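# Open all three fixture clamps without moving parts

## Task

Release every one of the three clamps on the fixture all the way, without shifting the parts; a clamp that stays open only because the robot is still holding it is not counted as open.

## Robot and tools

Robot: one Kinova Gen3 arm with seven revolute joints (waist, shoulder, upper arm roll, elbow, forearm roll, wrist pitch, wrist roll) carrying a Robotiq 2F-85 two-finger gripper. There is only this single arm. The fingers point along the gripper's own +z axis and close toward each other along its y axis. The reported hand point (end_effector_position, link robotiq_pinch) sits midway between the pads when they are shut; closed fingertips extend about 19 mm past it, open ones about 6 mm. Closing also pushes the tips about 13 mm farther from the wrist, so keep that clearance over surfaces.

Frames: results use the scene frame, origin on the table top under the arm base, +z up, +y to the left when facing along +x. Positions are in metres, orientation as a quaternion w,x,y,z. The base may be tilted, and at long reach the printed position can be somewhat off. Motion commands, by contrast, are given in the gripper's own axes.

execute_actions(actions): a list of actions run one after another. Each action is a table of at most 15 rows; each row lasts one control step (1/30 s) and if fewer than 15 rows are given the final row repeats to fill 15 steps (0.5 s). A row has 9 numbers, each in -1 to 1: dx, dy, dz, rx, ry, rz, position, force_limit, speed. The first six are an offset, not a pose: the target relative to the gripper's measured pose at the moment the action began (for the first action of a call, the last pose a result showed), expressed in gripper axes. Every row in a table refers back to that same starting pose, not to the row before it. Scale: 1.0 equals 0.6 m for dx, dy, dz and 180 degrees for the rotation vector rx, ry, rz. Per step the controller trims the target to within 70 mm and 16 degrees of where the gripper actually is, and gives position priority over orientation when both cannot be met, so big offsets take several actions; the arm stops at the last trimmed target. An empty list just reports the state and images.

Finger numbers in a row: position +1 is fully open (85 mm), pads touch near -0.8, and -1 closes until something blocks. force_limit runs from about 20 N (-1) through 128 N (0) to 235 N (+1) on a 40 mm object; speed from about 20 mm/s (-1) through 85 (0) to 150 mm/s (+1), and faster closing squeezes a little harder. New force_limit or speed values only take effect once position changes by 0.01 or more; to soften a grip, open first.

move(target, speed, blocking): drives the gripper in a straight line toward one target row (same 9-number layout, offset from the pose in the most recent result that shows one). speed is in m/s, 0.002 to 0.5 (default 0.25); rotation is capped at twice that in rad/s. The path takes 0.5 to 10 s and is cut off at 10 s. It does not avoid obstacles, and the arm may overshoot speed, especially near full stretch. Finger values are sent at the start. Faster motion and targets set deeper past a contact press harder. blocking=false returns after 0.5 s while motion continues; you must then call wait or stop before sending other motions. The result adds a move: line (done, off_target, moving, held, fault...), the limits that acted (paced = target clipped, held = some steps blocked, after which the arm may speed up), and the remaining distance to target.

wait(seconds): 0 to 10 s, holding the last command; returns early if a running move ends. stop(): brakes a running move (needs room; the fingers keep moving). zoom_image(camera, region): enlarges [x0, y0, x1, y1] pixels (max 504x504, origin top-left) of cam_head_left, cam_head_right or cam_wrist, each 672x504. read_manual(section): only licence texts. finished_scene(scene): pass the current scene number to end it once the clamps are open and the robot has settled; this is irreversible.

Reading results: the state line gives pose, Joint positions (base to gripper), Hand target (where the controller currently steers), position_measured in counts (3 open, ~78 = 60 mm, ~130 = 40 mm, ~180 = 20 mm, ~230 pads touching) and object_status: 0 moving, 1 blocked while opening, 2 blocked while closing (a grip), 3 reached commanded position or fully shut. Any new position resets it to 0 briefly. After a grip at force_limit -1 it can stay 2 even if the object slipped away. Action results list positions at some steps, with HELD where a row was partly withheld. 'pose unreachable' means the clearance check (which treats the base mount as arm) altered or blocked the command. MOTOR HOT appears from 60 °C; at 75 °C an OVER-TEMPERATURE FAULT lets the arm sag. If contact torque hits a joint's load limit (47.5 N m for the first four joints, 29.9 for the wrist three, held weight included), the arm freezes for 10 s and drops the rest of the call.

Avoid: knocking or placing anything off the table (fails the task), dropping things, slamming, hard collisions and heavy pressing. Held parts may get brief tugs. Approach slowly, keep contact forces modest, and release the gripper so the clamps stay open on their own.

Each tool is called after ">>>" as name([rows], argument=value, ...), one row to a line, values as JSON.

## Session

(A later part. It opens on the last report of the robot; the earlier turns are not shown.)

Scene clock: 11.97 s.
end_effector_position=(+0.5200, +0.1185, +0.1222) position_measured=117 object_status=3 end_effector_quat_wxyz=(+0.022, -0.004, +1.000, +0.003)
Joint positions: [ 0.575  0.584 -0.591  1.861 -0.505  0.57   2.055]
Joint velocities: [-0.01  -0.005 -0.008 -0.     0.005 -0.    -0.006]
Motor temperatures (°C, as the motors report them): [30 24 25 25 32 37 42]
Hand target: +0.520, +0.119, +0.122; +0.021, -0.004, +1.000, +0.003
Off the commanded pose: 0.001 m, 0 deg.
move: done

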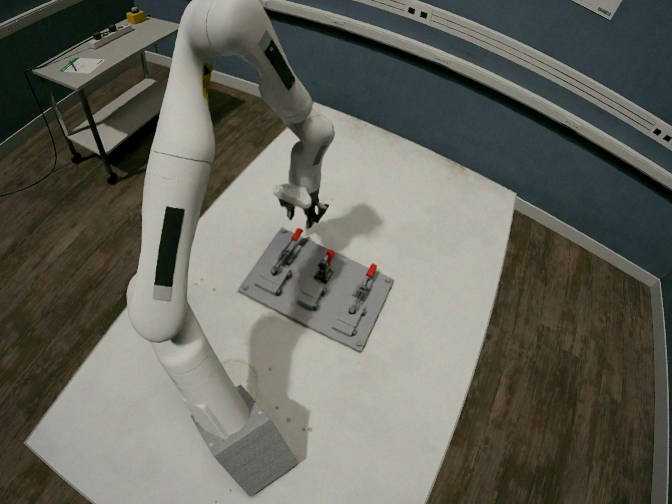

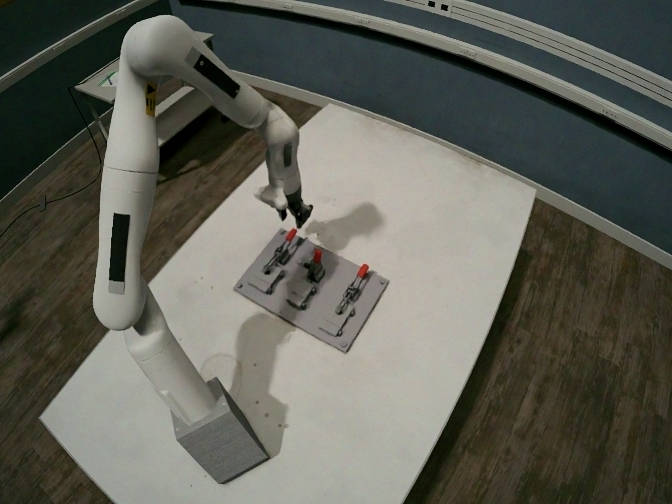

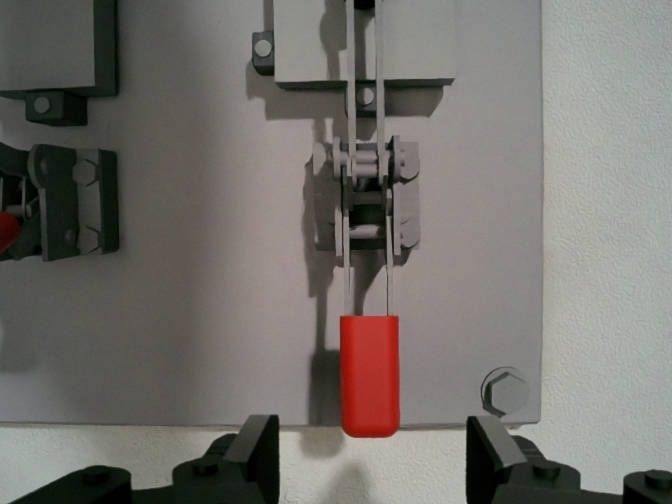

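>>> move(target=[0.005,0,0.113,0.002,0.014,0.0025,0.1,-0.4,0.5], speed=0.1)

>>> move(target=[0,0,0,0,0,0,-1,-0.4,0])

>>> move(target=[0.008,0,-0.022,0,0,0,-1,-0.4,0], speed=0.04)

>>> move(target=[0.022,0,-0.026,0,0,0,-1,-0.4,0], speed=0.05)

>>> move(target=[0.024,0,-0.017,0,0,0,-1,-0.4,0], speed=0.05)

>>> move(target=[0.022,0,-0.007,0,0,0,-1,-0.4,0], speed=0.05)

>>> move(target=[0.015,0,-0.002,0,0,0,-1,-0.4,0], speed=0.04)

Scene clock: 13.20 s.
end_effector_position=(+0.5204, +0.1186, +0.0550) position_measured=117 object_status=3 end_effector_quat_wxyz=(+0.000, +0.000, +1.000, -0.001)
Joint positions: [ 0.439  0.713 -0.545  1.826 -0.477  0.473  2.009]
Joint velocities: [-0.007  0.007 -0.002 -0.     0.002 -0.001 -0.002]
Motor temperatures (°C, as the motors report them): [30 24 25 25 32 37 42]
Hand target: +0.520, +0.119, +0.055; -0.000, +0.000, +1.000, -0.000
Off the commanded pose: 0.001 m, 0 deg.
move: done

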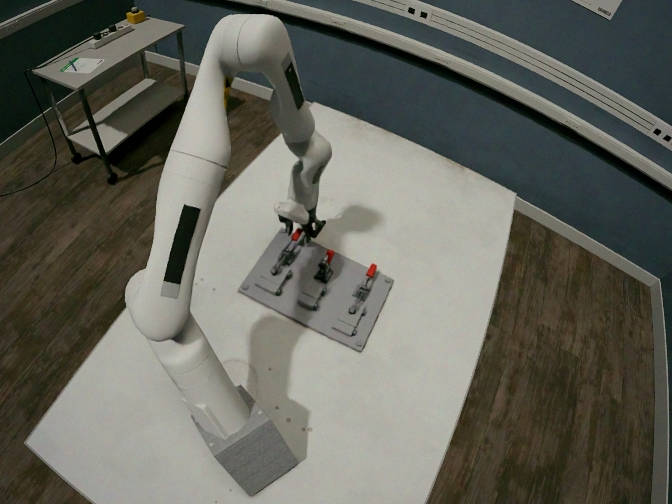

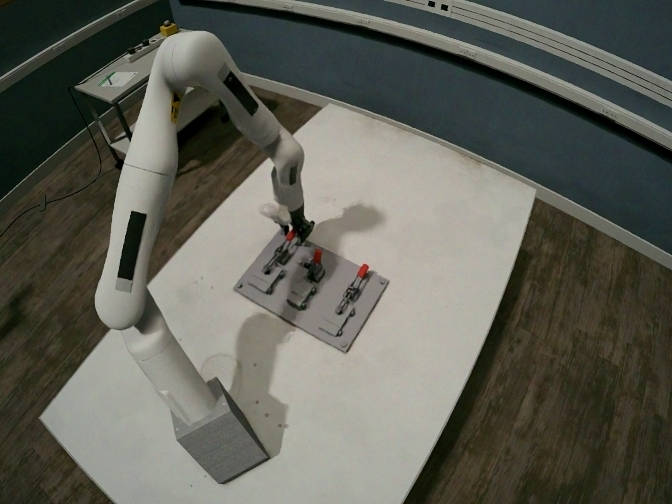

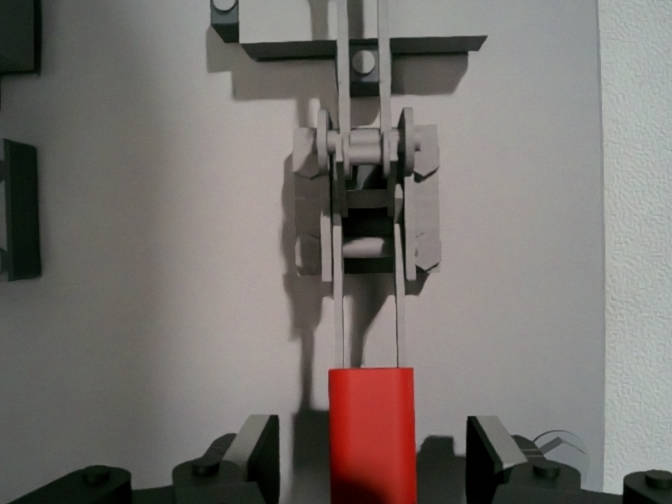

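Scene clock: 13.80 s.
end_effector_position=(+0.5204, +0.1185, +0.0550) position_measured=189 object_status=2 end_effector_quat_wxyz=(+0.000, -0.000, +1.000, -0.001)
Joint positions: [ 0.439  0.713 -0.545  1.826 -0.476  0.473  2.009]
Joint velocities: [-0.    -0.    -0.    -0.     0.    -0.001 -0.   ]
Motor temperatures (°C, as the motors report them): [30 24 25 25 32 37 42]
Hand target: +0.520, +0.119, +0.055; +0.000, +0.000, +1.000, -0.001
Off the commanded pose: 0.000 m, 0 deg.
move: done

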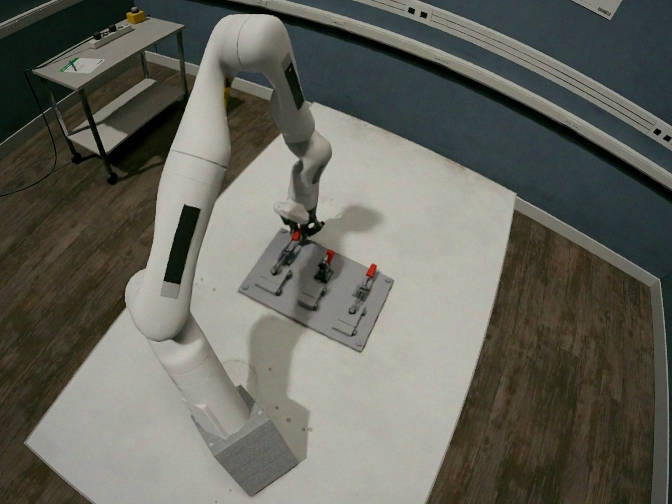

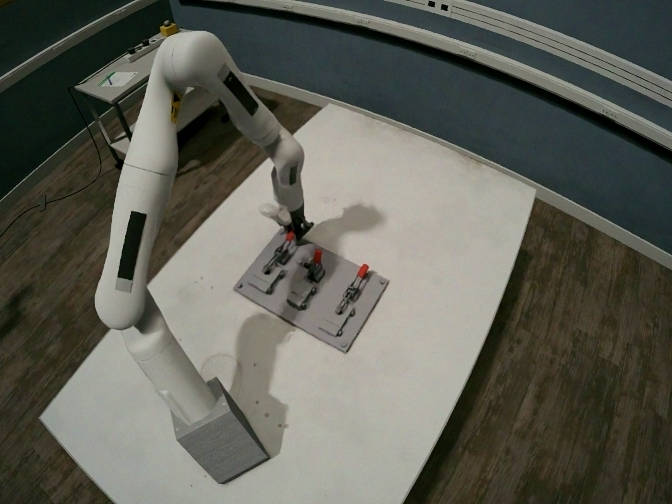

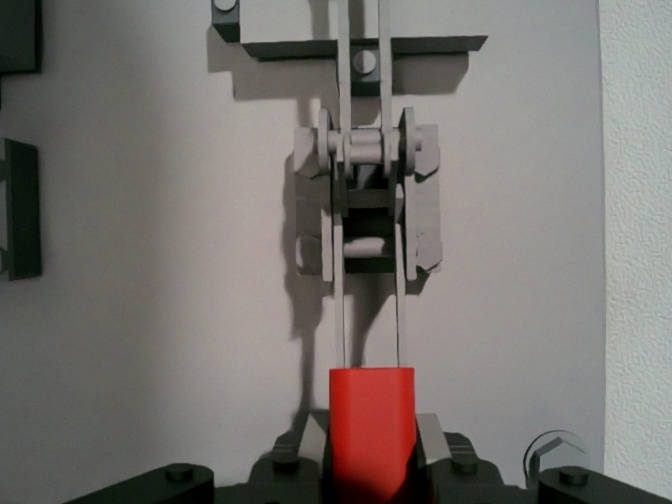

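Scene clock: 14.50 s.
end_effector_position=(+0.5138, +0.1184, +0.0658) position_measured=189 object_status=2 end_effector_quat_wxyz=(-0.002, -0.000, +1.000, -0.000)
Joint positions: [ 0.462  0.689 -0.553  1.845 -0.478  0.491  2.015]
Joint velocities: [ 0.001  0.001 -0.001  0.001  0.001  0.    -0.001]
Motor temperatures (°C, as the motors report them): [30 24 25 25 32 37 42]
Hand target: +0.516, +0.119, +0.068; +0.000, -0.000, +1.000, -0.001
Off the commanded pose: 0.003 m, 0 deg.
move: done

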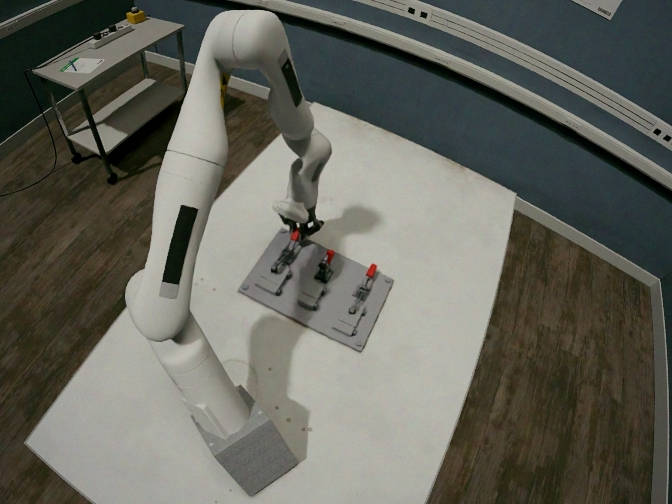

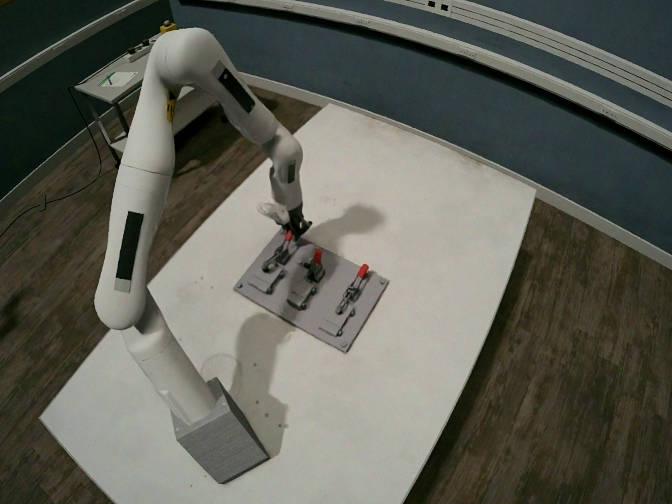

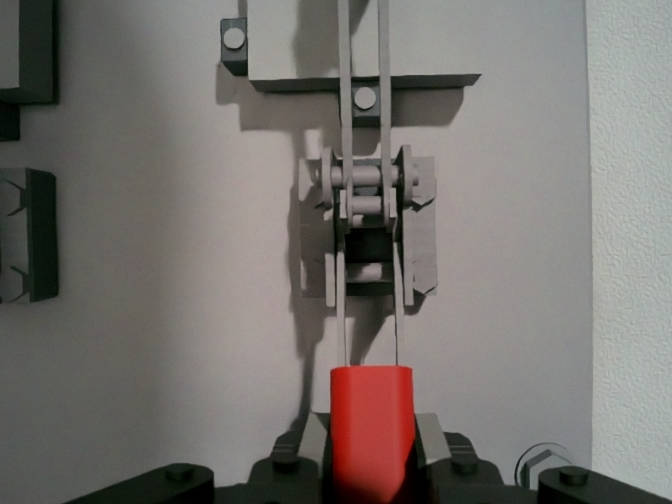

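Scene clock: 15.20 s.
end_effector_position=(+0.4995, +0.1181, +0.0786) position_measured=189 object_status=2 end_effector_quat_wxyz=(-0.004, -0.000, +1.000, +0.000)
Joint positions: [ 0.501  0.656 -0.573  1.89  -0.488  0.494  2.033]
Joint velocities: [ 0.001 -0.    -0.002  0.001 -0.    -0.001 -0.   ]
Motor temperatures (°C, as the motors report them): [30 24 25 25 32 37 42]
Hand target: +0.501, +0.118, +0.081; -0.002, -0.000, +1.000, -0.000
Off the commanded pose: 0.003 m, 0 deg.
move: done

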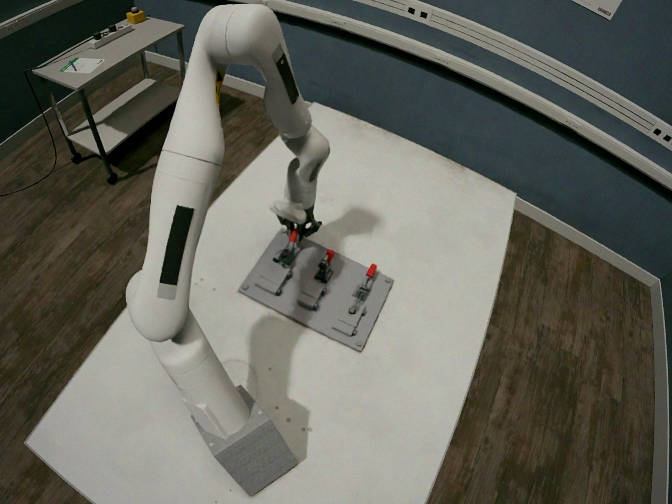

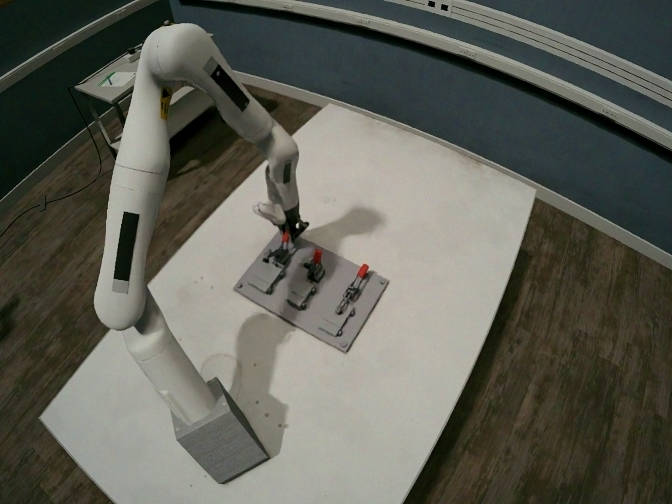

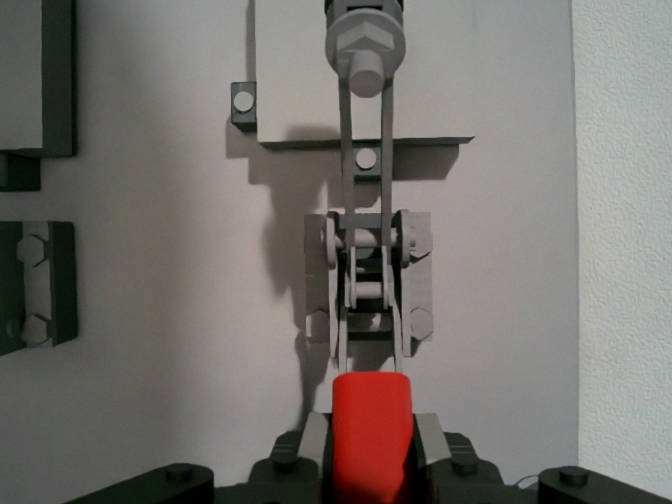

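Scene clock: 15.90 s.
end_effector_position=(+0.4851, +0.1177, +0.0851) position_measured=189 object_status=2 end_effector_quat_wxyz=(-0.005, -0.001, +1.000, +0.001)
Joint positions: [ 0.533  0.635 -0.596  1.936 -0.5    0.481  2.054]
Joint velocities: [ 0.002  0.    -0.002  0.001  0.001 -0.001 -0.001]
Motor temperatures (°C, as the motors report them): [30 24 25 25 32 37 42]
Hand target: +0.485, +0.118, +0.089; -0.004, -0.000, +1.000, +0.000
Off the commanded pose: 0.004 m, 0 deg.
move: off_target

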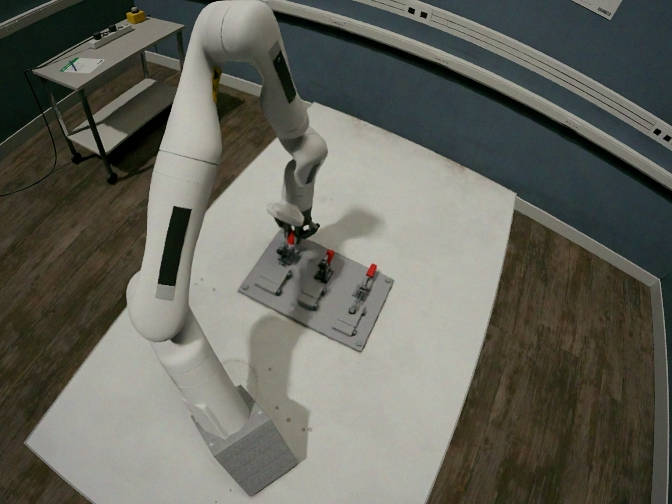

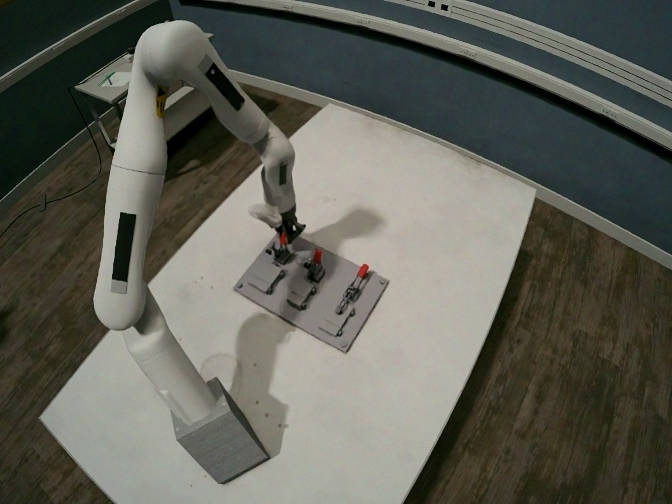

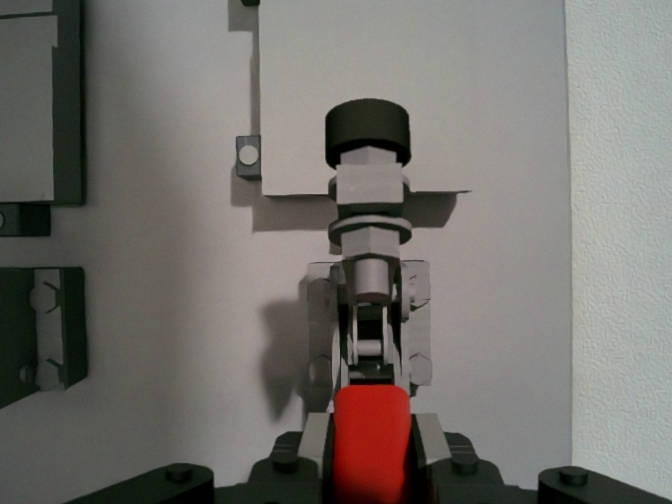

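Scene clock: 16.60 s.
end_effector_position=(+0.4765, +0.1175, +0.0868) position_measured=189 object_status=2 end_effector_quat_wxyz=(-0.001, -0.001, +1.000, +0.000)
Joint positions: [ 0.557  0.626 -0.619  1.972 -0.514  0.452  2.074]
Joint velocities: [ 0.002 -0.    -0.001  0.     0.001 -0.001 -0.001]
Motor temperatures (°C, as the motors report them): [30 24 25 25 32 37 42]
Hand target: +0.472, +0.118, +0.089; -0.005, -0.001, +1.000, +0.000
Off the commanded pose: 0.005 m, 0 deg.
move: off_target

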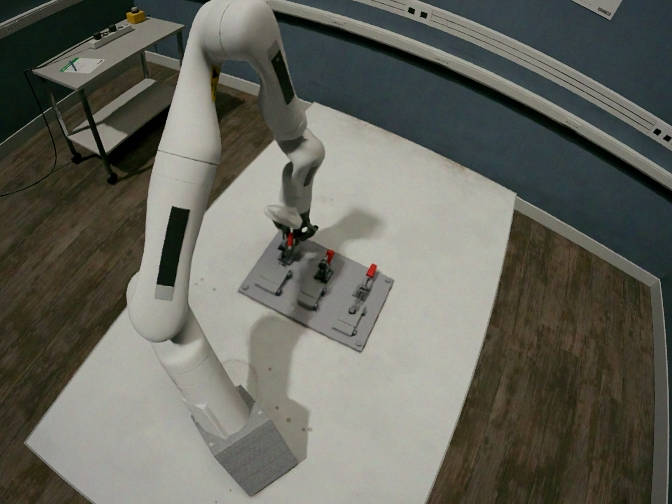

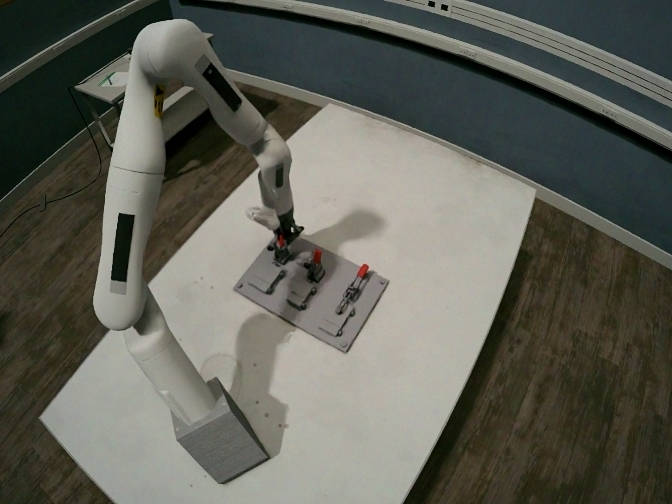

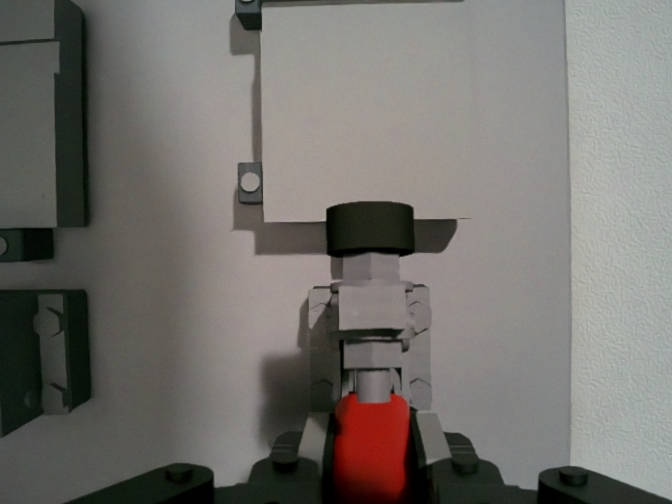

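Scene clock: 17.30 s.
end_effector_position=(+0.4745, +0.1174, +0.0869) position_measured=189 object_status=2 end_effector_quat_wxyz=(+0.006, -0.002, +1.000, -0.001)
Joint positions: [ 0.57   0.624 -0.635  1.993 -0.525  0.424  2.088]
Joint velocities: [ 0.001  0.001 -0.     0.    -0.001 -0.    -0.   ]
Motor temperatures (°C, as the motors report them): [30 24 25 25 32 37 42]
Hand target: +0.467, +0.117, +0.088; -0.001, -0.001, +1.000, +0.000
Off the commanded pose: 0.007 m, 1 deg.
move: off_target

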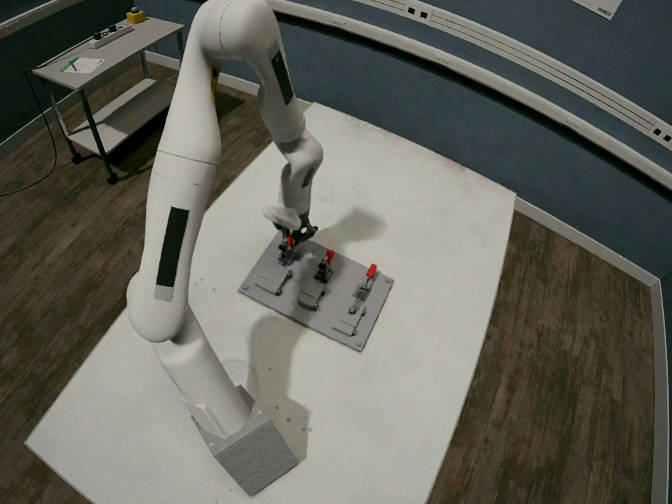

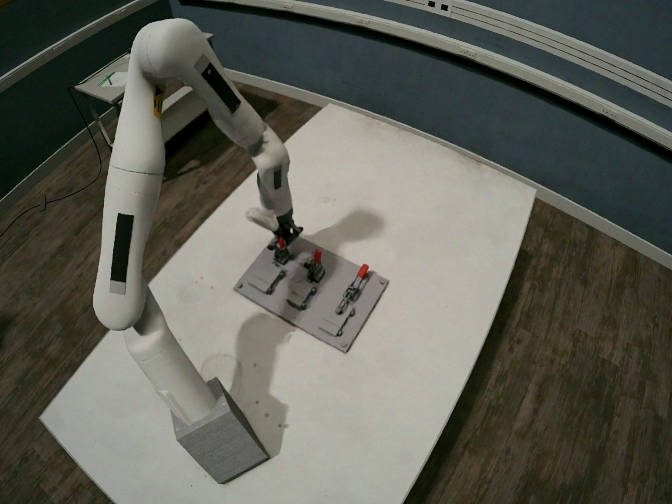

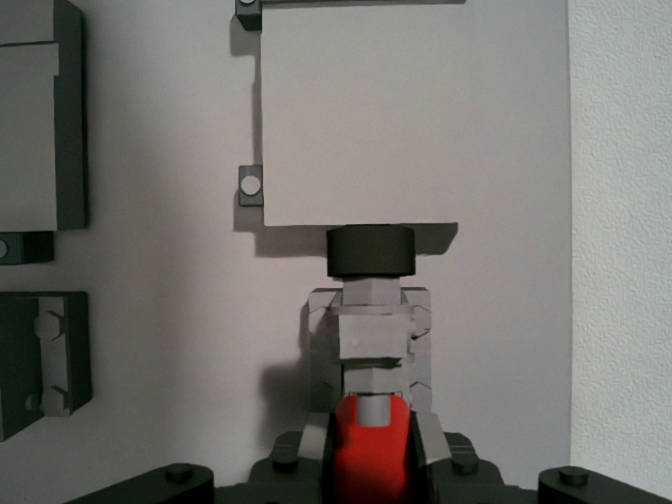

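>>> move(target=[0,0,0,0,0,0,-0.2,-0.4,0.5])

>>> move(target=[0,0,-0.02,0,0.004,0,-0.2,-0.4,0.5], speed=0.05)

>>> move(target=[0,0,0,0,0,0,-1,-0.4,0])

>>> move(target=[0.014,0,0,0,0,0,-1,-0.4,0], speed=0.03)

Scene clock: 18.17 s.
end_effector_position=(+0.4745, +0.1174, +0.0869) position_measured=154 object_status=3 end_effector_quat_wxyz=(+0.006, -0.002, +1.000, -0.001)
Joint positions: [ 0.57   0.624 -0.635  1.993 -0.525  0.424  2.089]
Joint velocities: [ 0.     0.001  0.    -0.    -0.    -0.     0.   ]
Motor temperatures (°C, as the motors report them): [30 24 25 25 32 37 42]
Hand target: +0.475, +0.117, +0.087; +0.006, -0.002, +1.000, -0.001
Off the commanded pose: 0.000 m, 0 deg.
move: done

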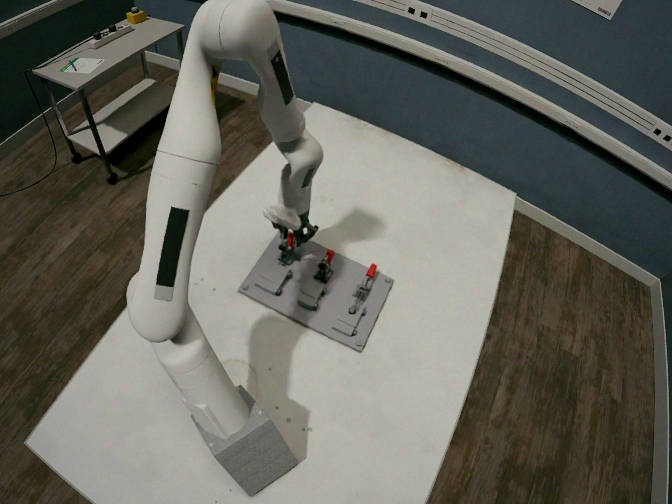

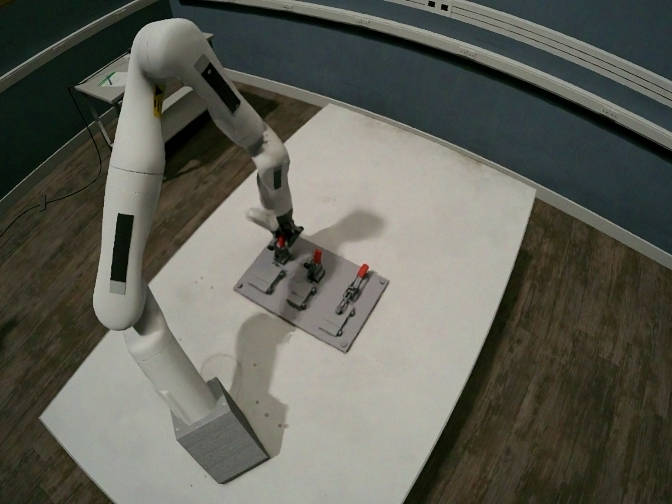

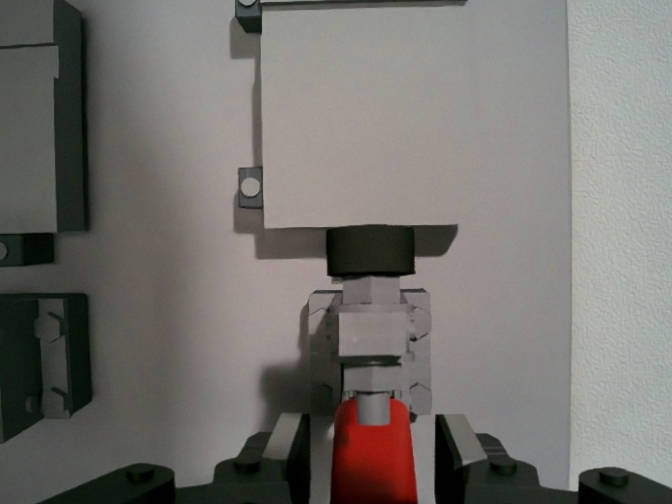

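Scene clock: 18.87 s.
end_effector_position=(+0.4743, +0.1174, +0.0988) position_measured=154 object_status=3 end_effector_quat_wxyz=(-0.001, -0.002, +1.000, -0.001)
Joint positions: [ 0.578  0.599 -0.622  1.978 -0.514  0.48   2.077]
Joint velocities: [ 0.001 -0.002 -0.    -0.     0.     0.     0.001]
Motor temperatures (°C, as the motors report them): [30 24 25 25 32 37 42]
Hand target: +0.474, +0.117, +0.099; -0.001, -0.002, +1.000, -0.001
Off the commanded pose: 0.000 m, 0 deg.
move: done

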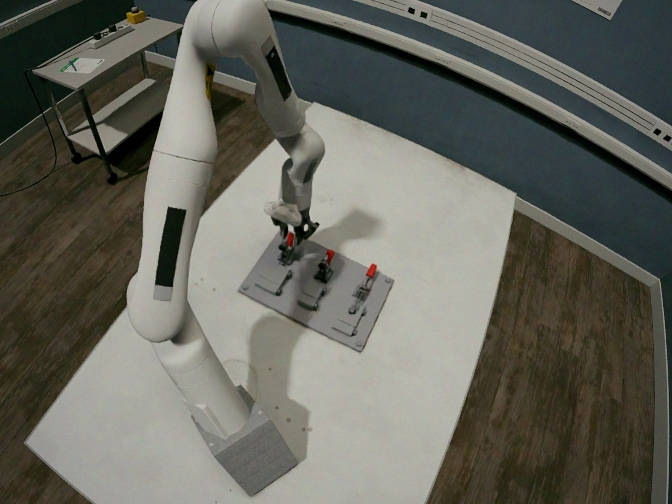

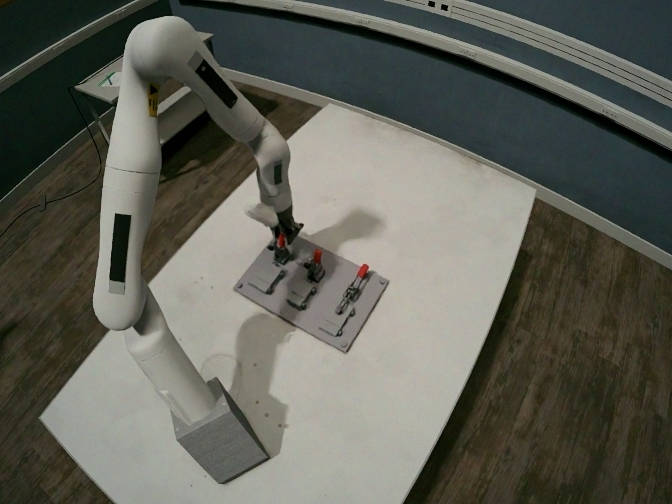

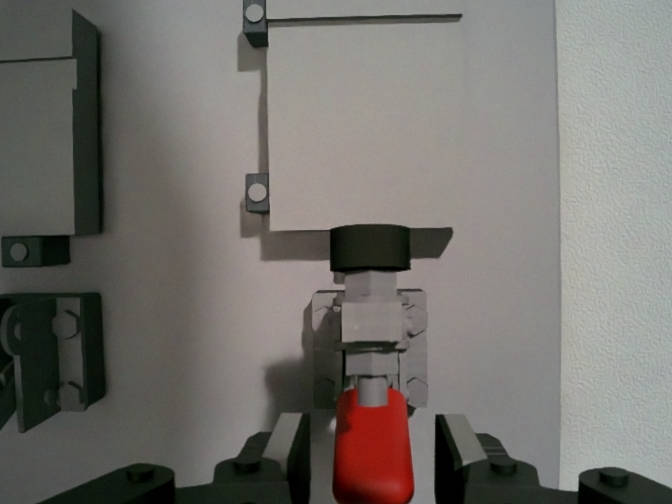

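Scene clock: 19.37 s.
end_effector_position=(+0.4744, +0.1174, +0.0989) position_measured=189 object_status=2 end_effector_quat_wxyz=(-0.001, -0.002, +1.000, -0.001)
Joint positions: [ 0.579  0.599 -0.622  1.978 -0.514  0.48   2.077]
Joint velocities: [-0.     0.    -0.    -0.     0.    -0.     0.001]
Motor temperatures (°C, as the motors report them): [30 24 25 25 32 37 42]
Hand target: +0.474, +0.117, +0.099; -0.001, -0.002, +1.000, -0.001
Off the commanded pose: 0.000 m, 0 deg.
move: done

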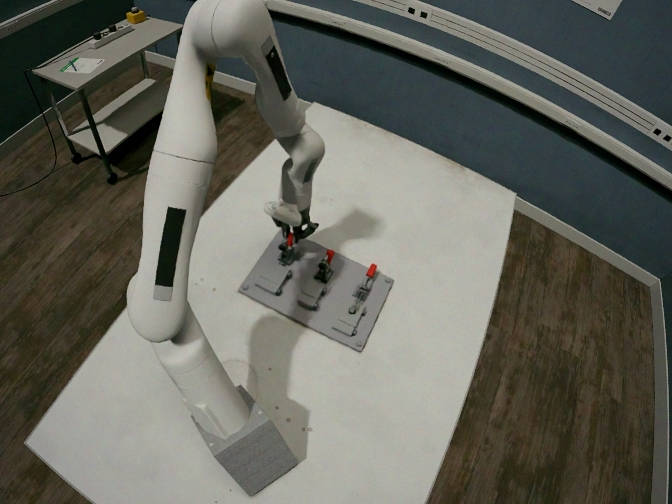

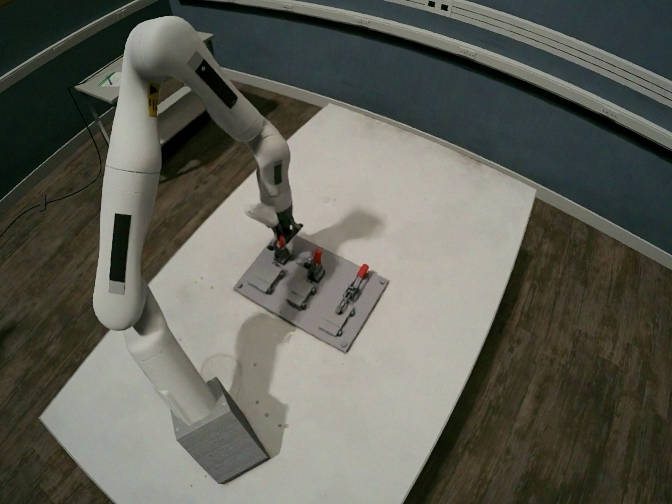

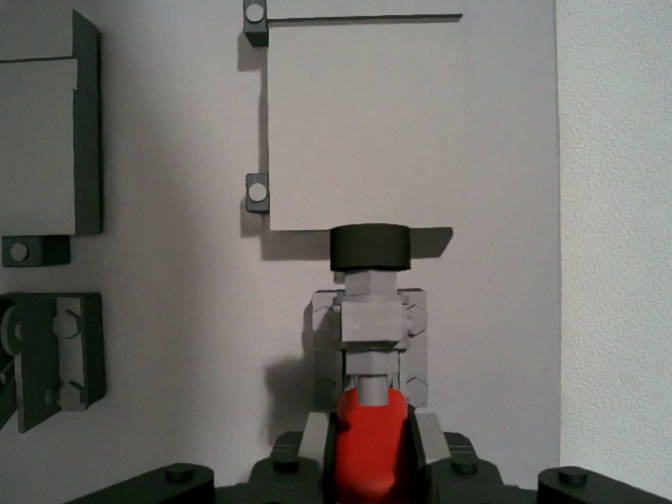

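Scene clock: 20.07 s.
end_effector_position=(+0.4711, +0.1173, +0.0991) position_measured=189 object_status=2 end_effector_quat_wxyz=(+0.005, -0.003, +1.000, -0.001)
Joint positions: [ 0.592  0.595 -0.638  1.999 -0.525  0.455  2.091]
Joint velocities: [ 0.     0.001 -0.     0.    -0.001 -0.     0.001]
Motor temperatures (°C, as the motors report them): [30 24 25 25 32 37 42]
Hand target: +0.466, +0.117, +0.099; -0.001, -0.002, +1.000, -0.001
Off the commanded pose: 0.005 m, 1 deg.
move: off_target

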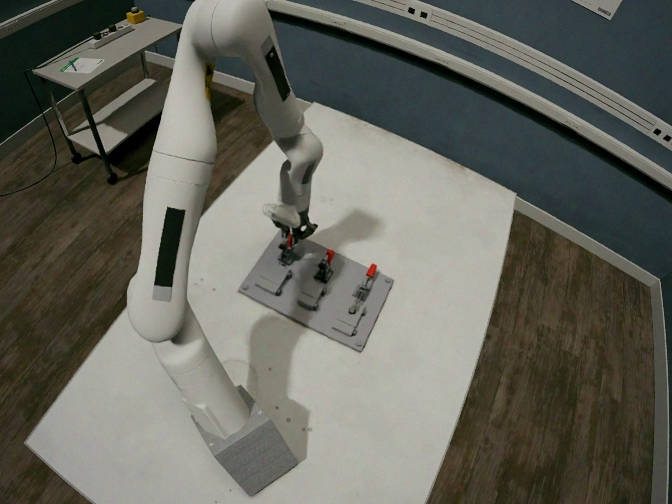

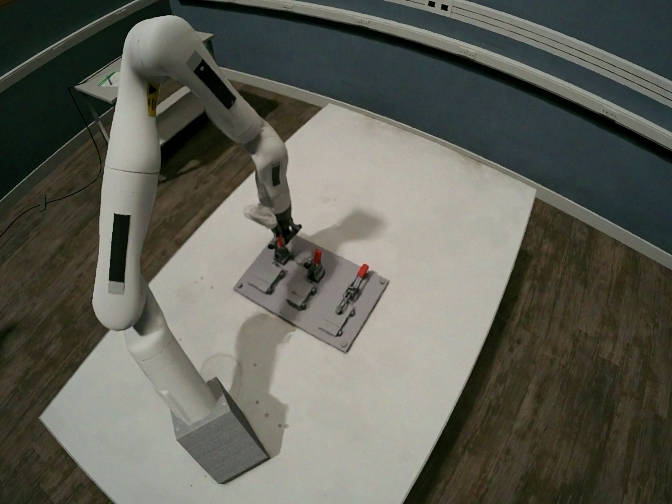

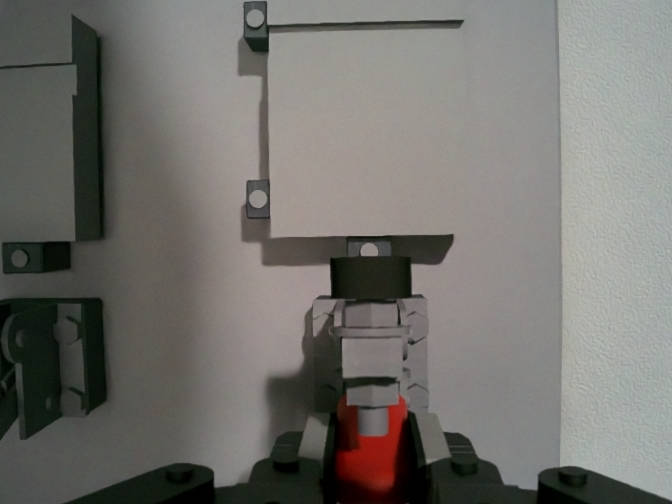

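>>> move(target=[0,0,0,0,0,0,0.1,-0.4,0.5])

>>> move(target=[-0.04,0,-0.07,0,0.003,0,0.1,-0.4,0.5], speed=0.15)

>>> move(target=[-0.048,-0.365,0.02,0,0,0,0.1,-0.4,0.5], speed=0.3)

Scene clock: 20.93 s.
end_effector_position=(+0.4711, +0.1173, +0.0991) position_measured=117 object_status=3 end_effector_quat_wxyz=(+0.005, -0.003, +1.000, -0.001)
Joint positions: [ 0.592  0.595 -0.638  1.999 -0.525  0.455  2.091]
Joint velocities: [-0.    -0.    -0.    -0.     0.    -0.001 -0.001]
Motor temperatures (°C, as the motors report them): [30 24 25 25 32 37 42]
Hand target: +0.471, +0.117, +0.099; +0.005, -0.003, +1.000, -0.001
Off the commanded pose: 0.000 m, 0 deg.
move: done

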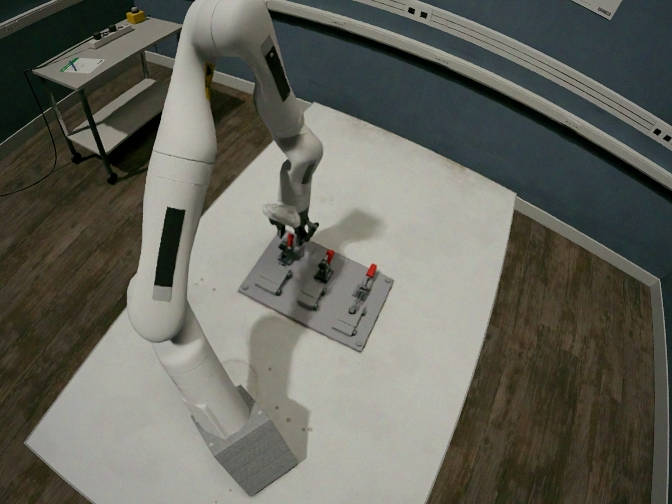

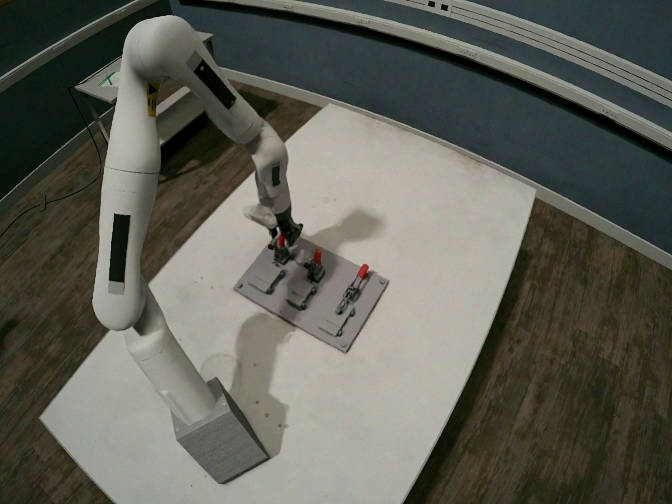

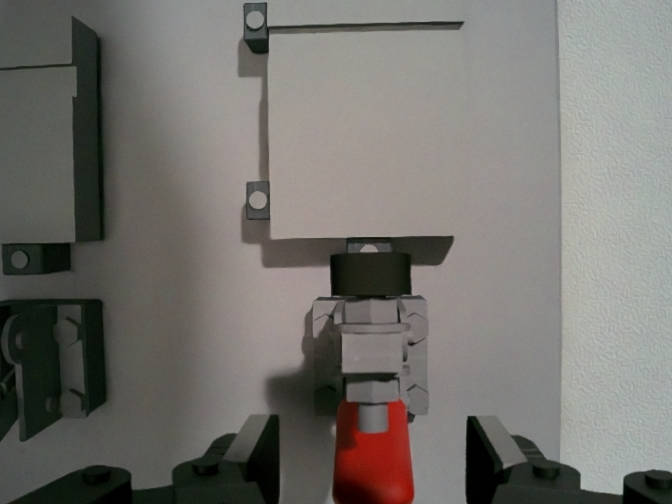

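Scene clock: 21.67 s.
end_effector_position=(+0.4947, +0.1177, +0.1410) position_measured=117 object_status=3 end_effector_quat_wxyz=(-0.000, -0.003, +1.000, -0.001)
Joint positions: [ 0.612  0.532 -0.594  1.892 -0.485  0.64   2.042]
Joint velocities: [ 0.001 -0.003 -0.001 -0.001  0.    -0.     0.   ]
Motor temperatures (°C, as the motors report them): [30 24 25 25 32 37 42]
Hand target: +0.495, +0.118, +0.141; -0.000, -0.003, +1.000, -0.001
Off the commanded pose: 0.000 m, 0 deg.
move: done

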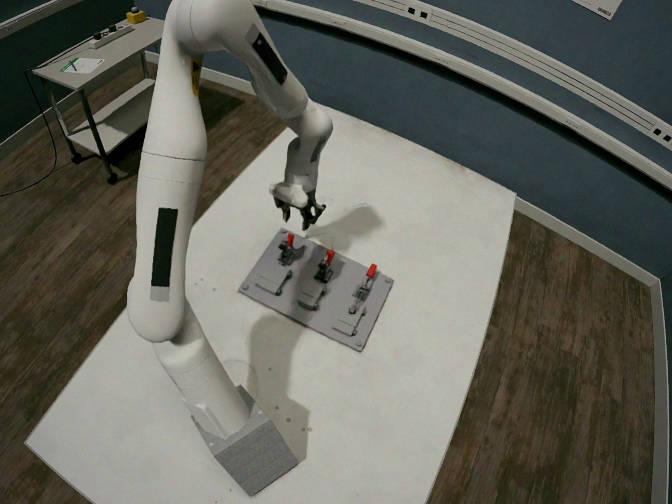

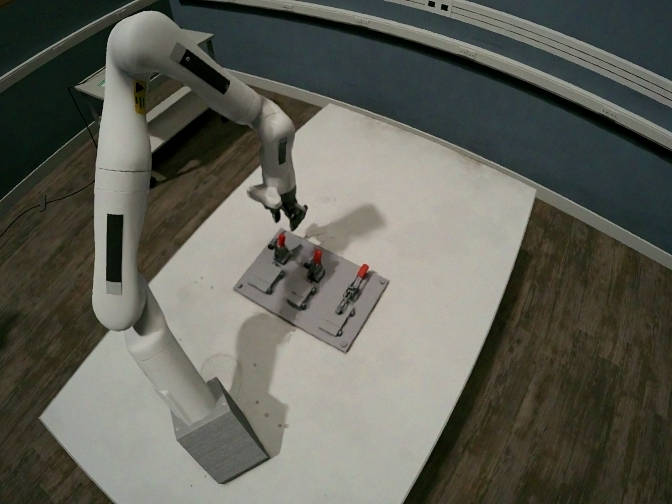

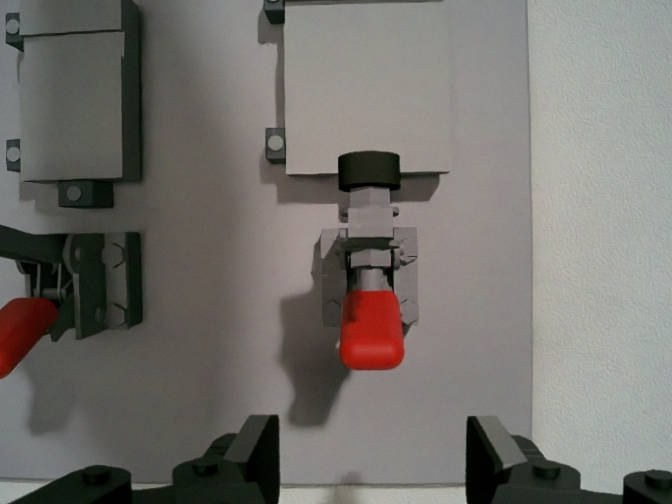

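Scene clock: 22.83 s.
end_effector_position=(+0.5258, -0.1005, +0.1302) position_measured=117 object_status=3 end_effector_quat_wxyz=(+0.000, -0.003, +1.000, -0.001)
Joint positions: [ 0.803  0.913 -0.47   1.562 -0.345  0.784  2.306]
Joint velocities: [-0.001  0.011  0.002 -0.002 -0.001  0.001  0.001]
Motor temperatures (°C, as the motors report them): [30 24 25 25 32 37 42]
Hand target: +0.526, -0.101, +0.130; -0.000, -0.003, +1.000, -0.001
Off the commanded pose: 0.002 m, 0 deg.
move: done

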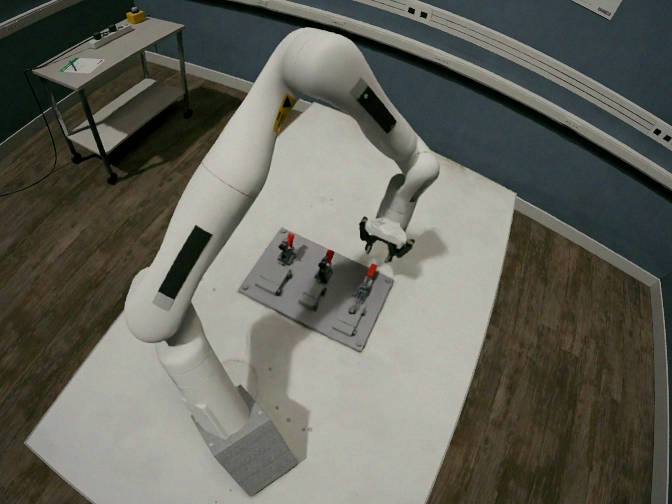

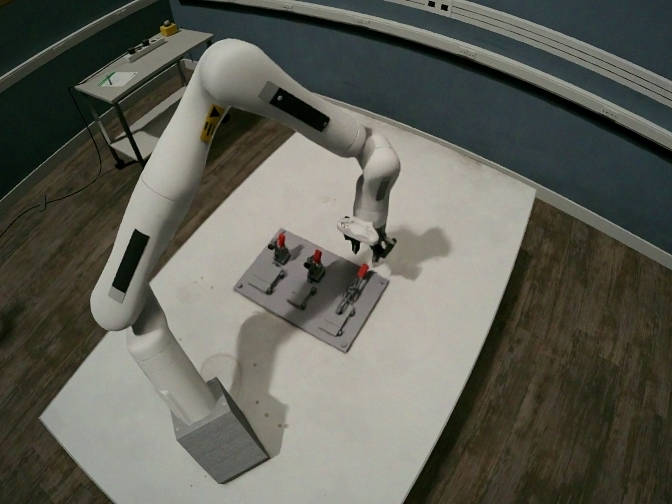

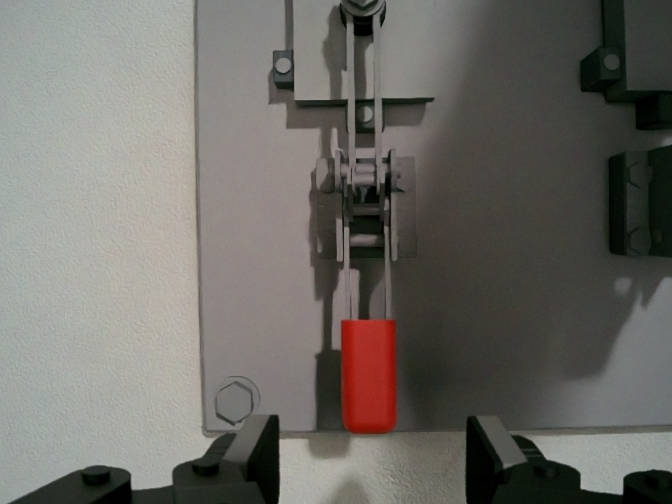

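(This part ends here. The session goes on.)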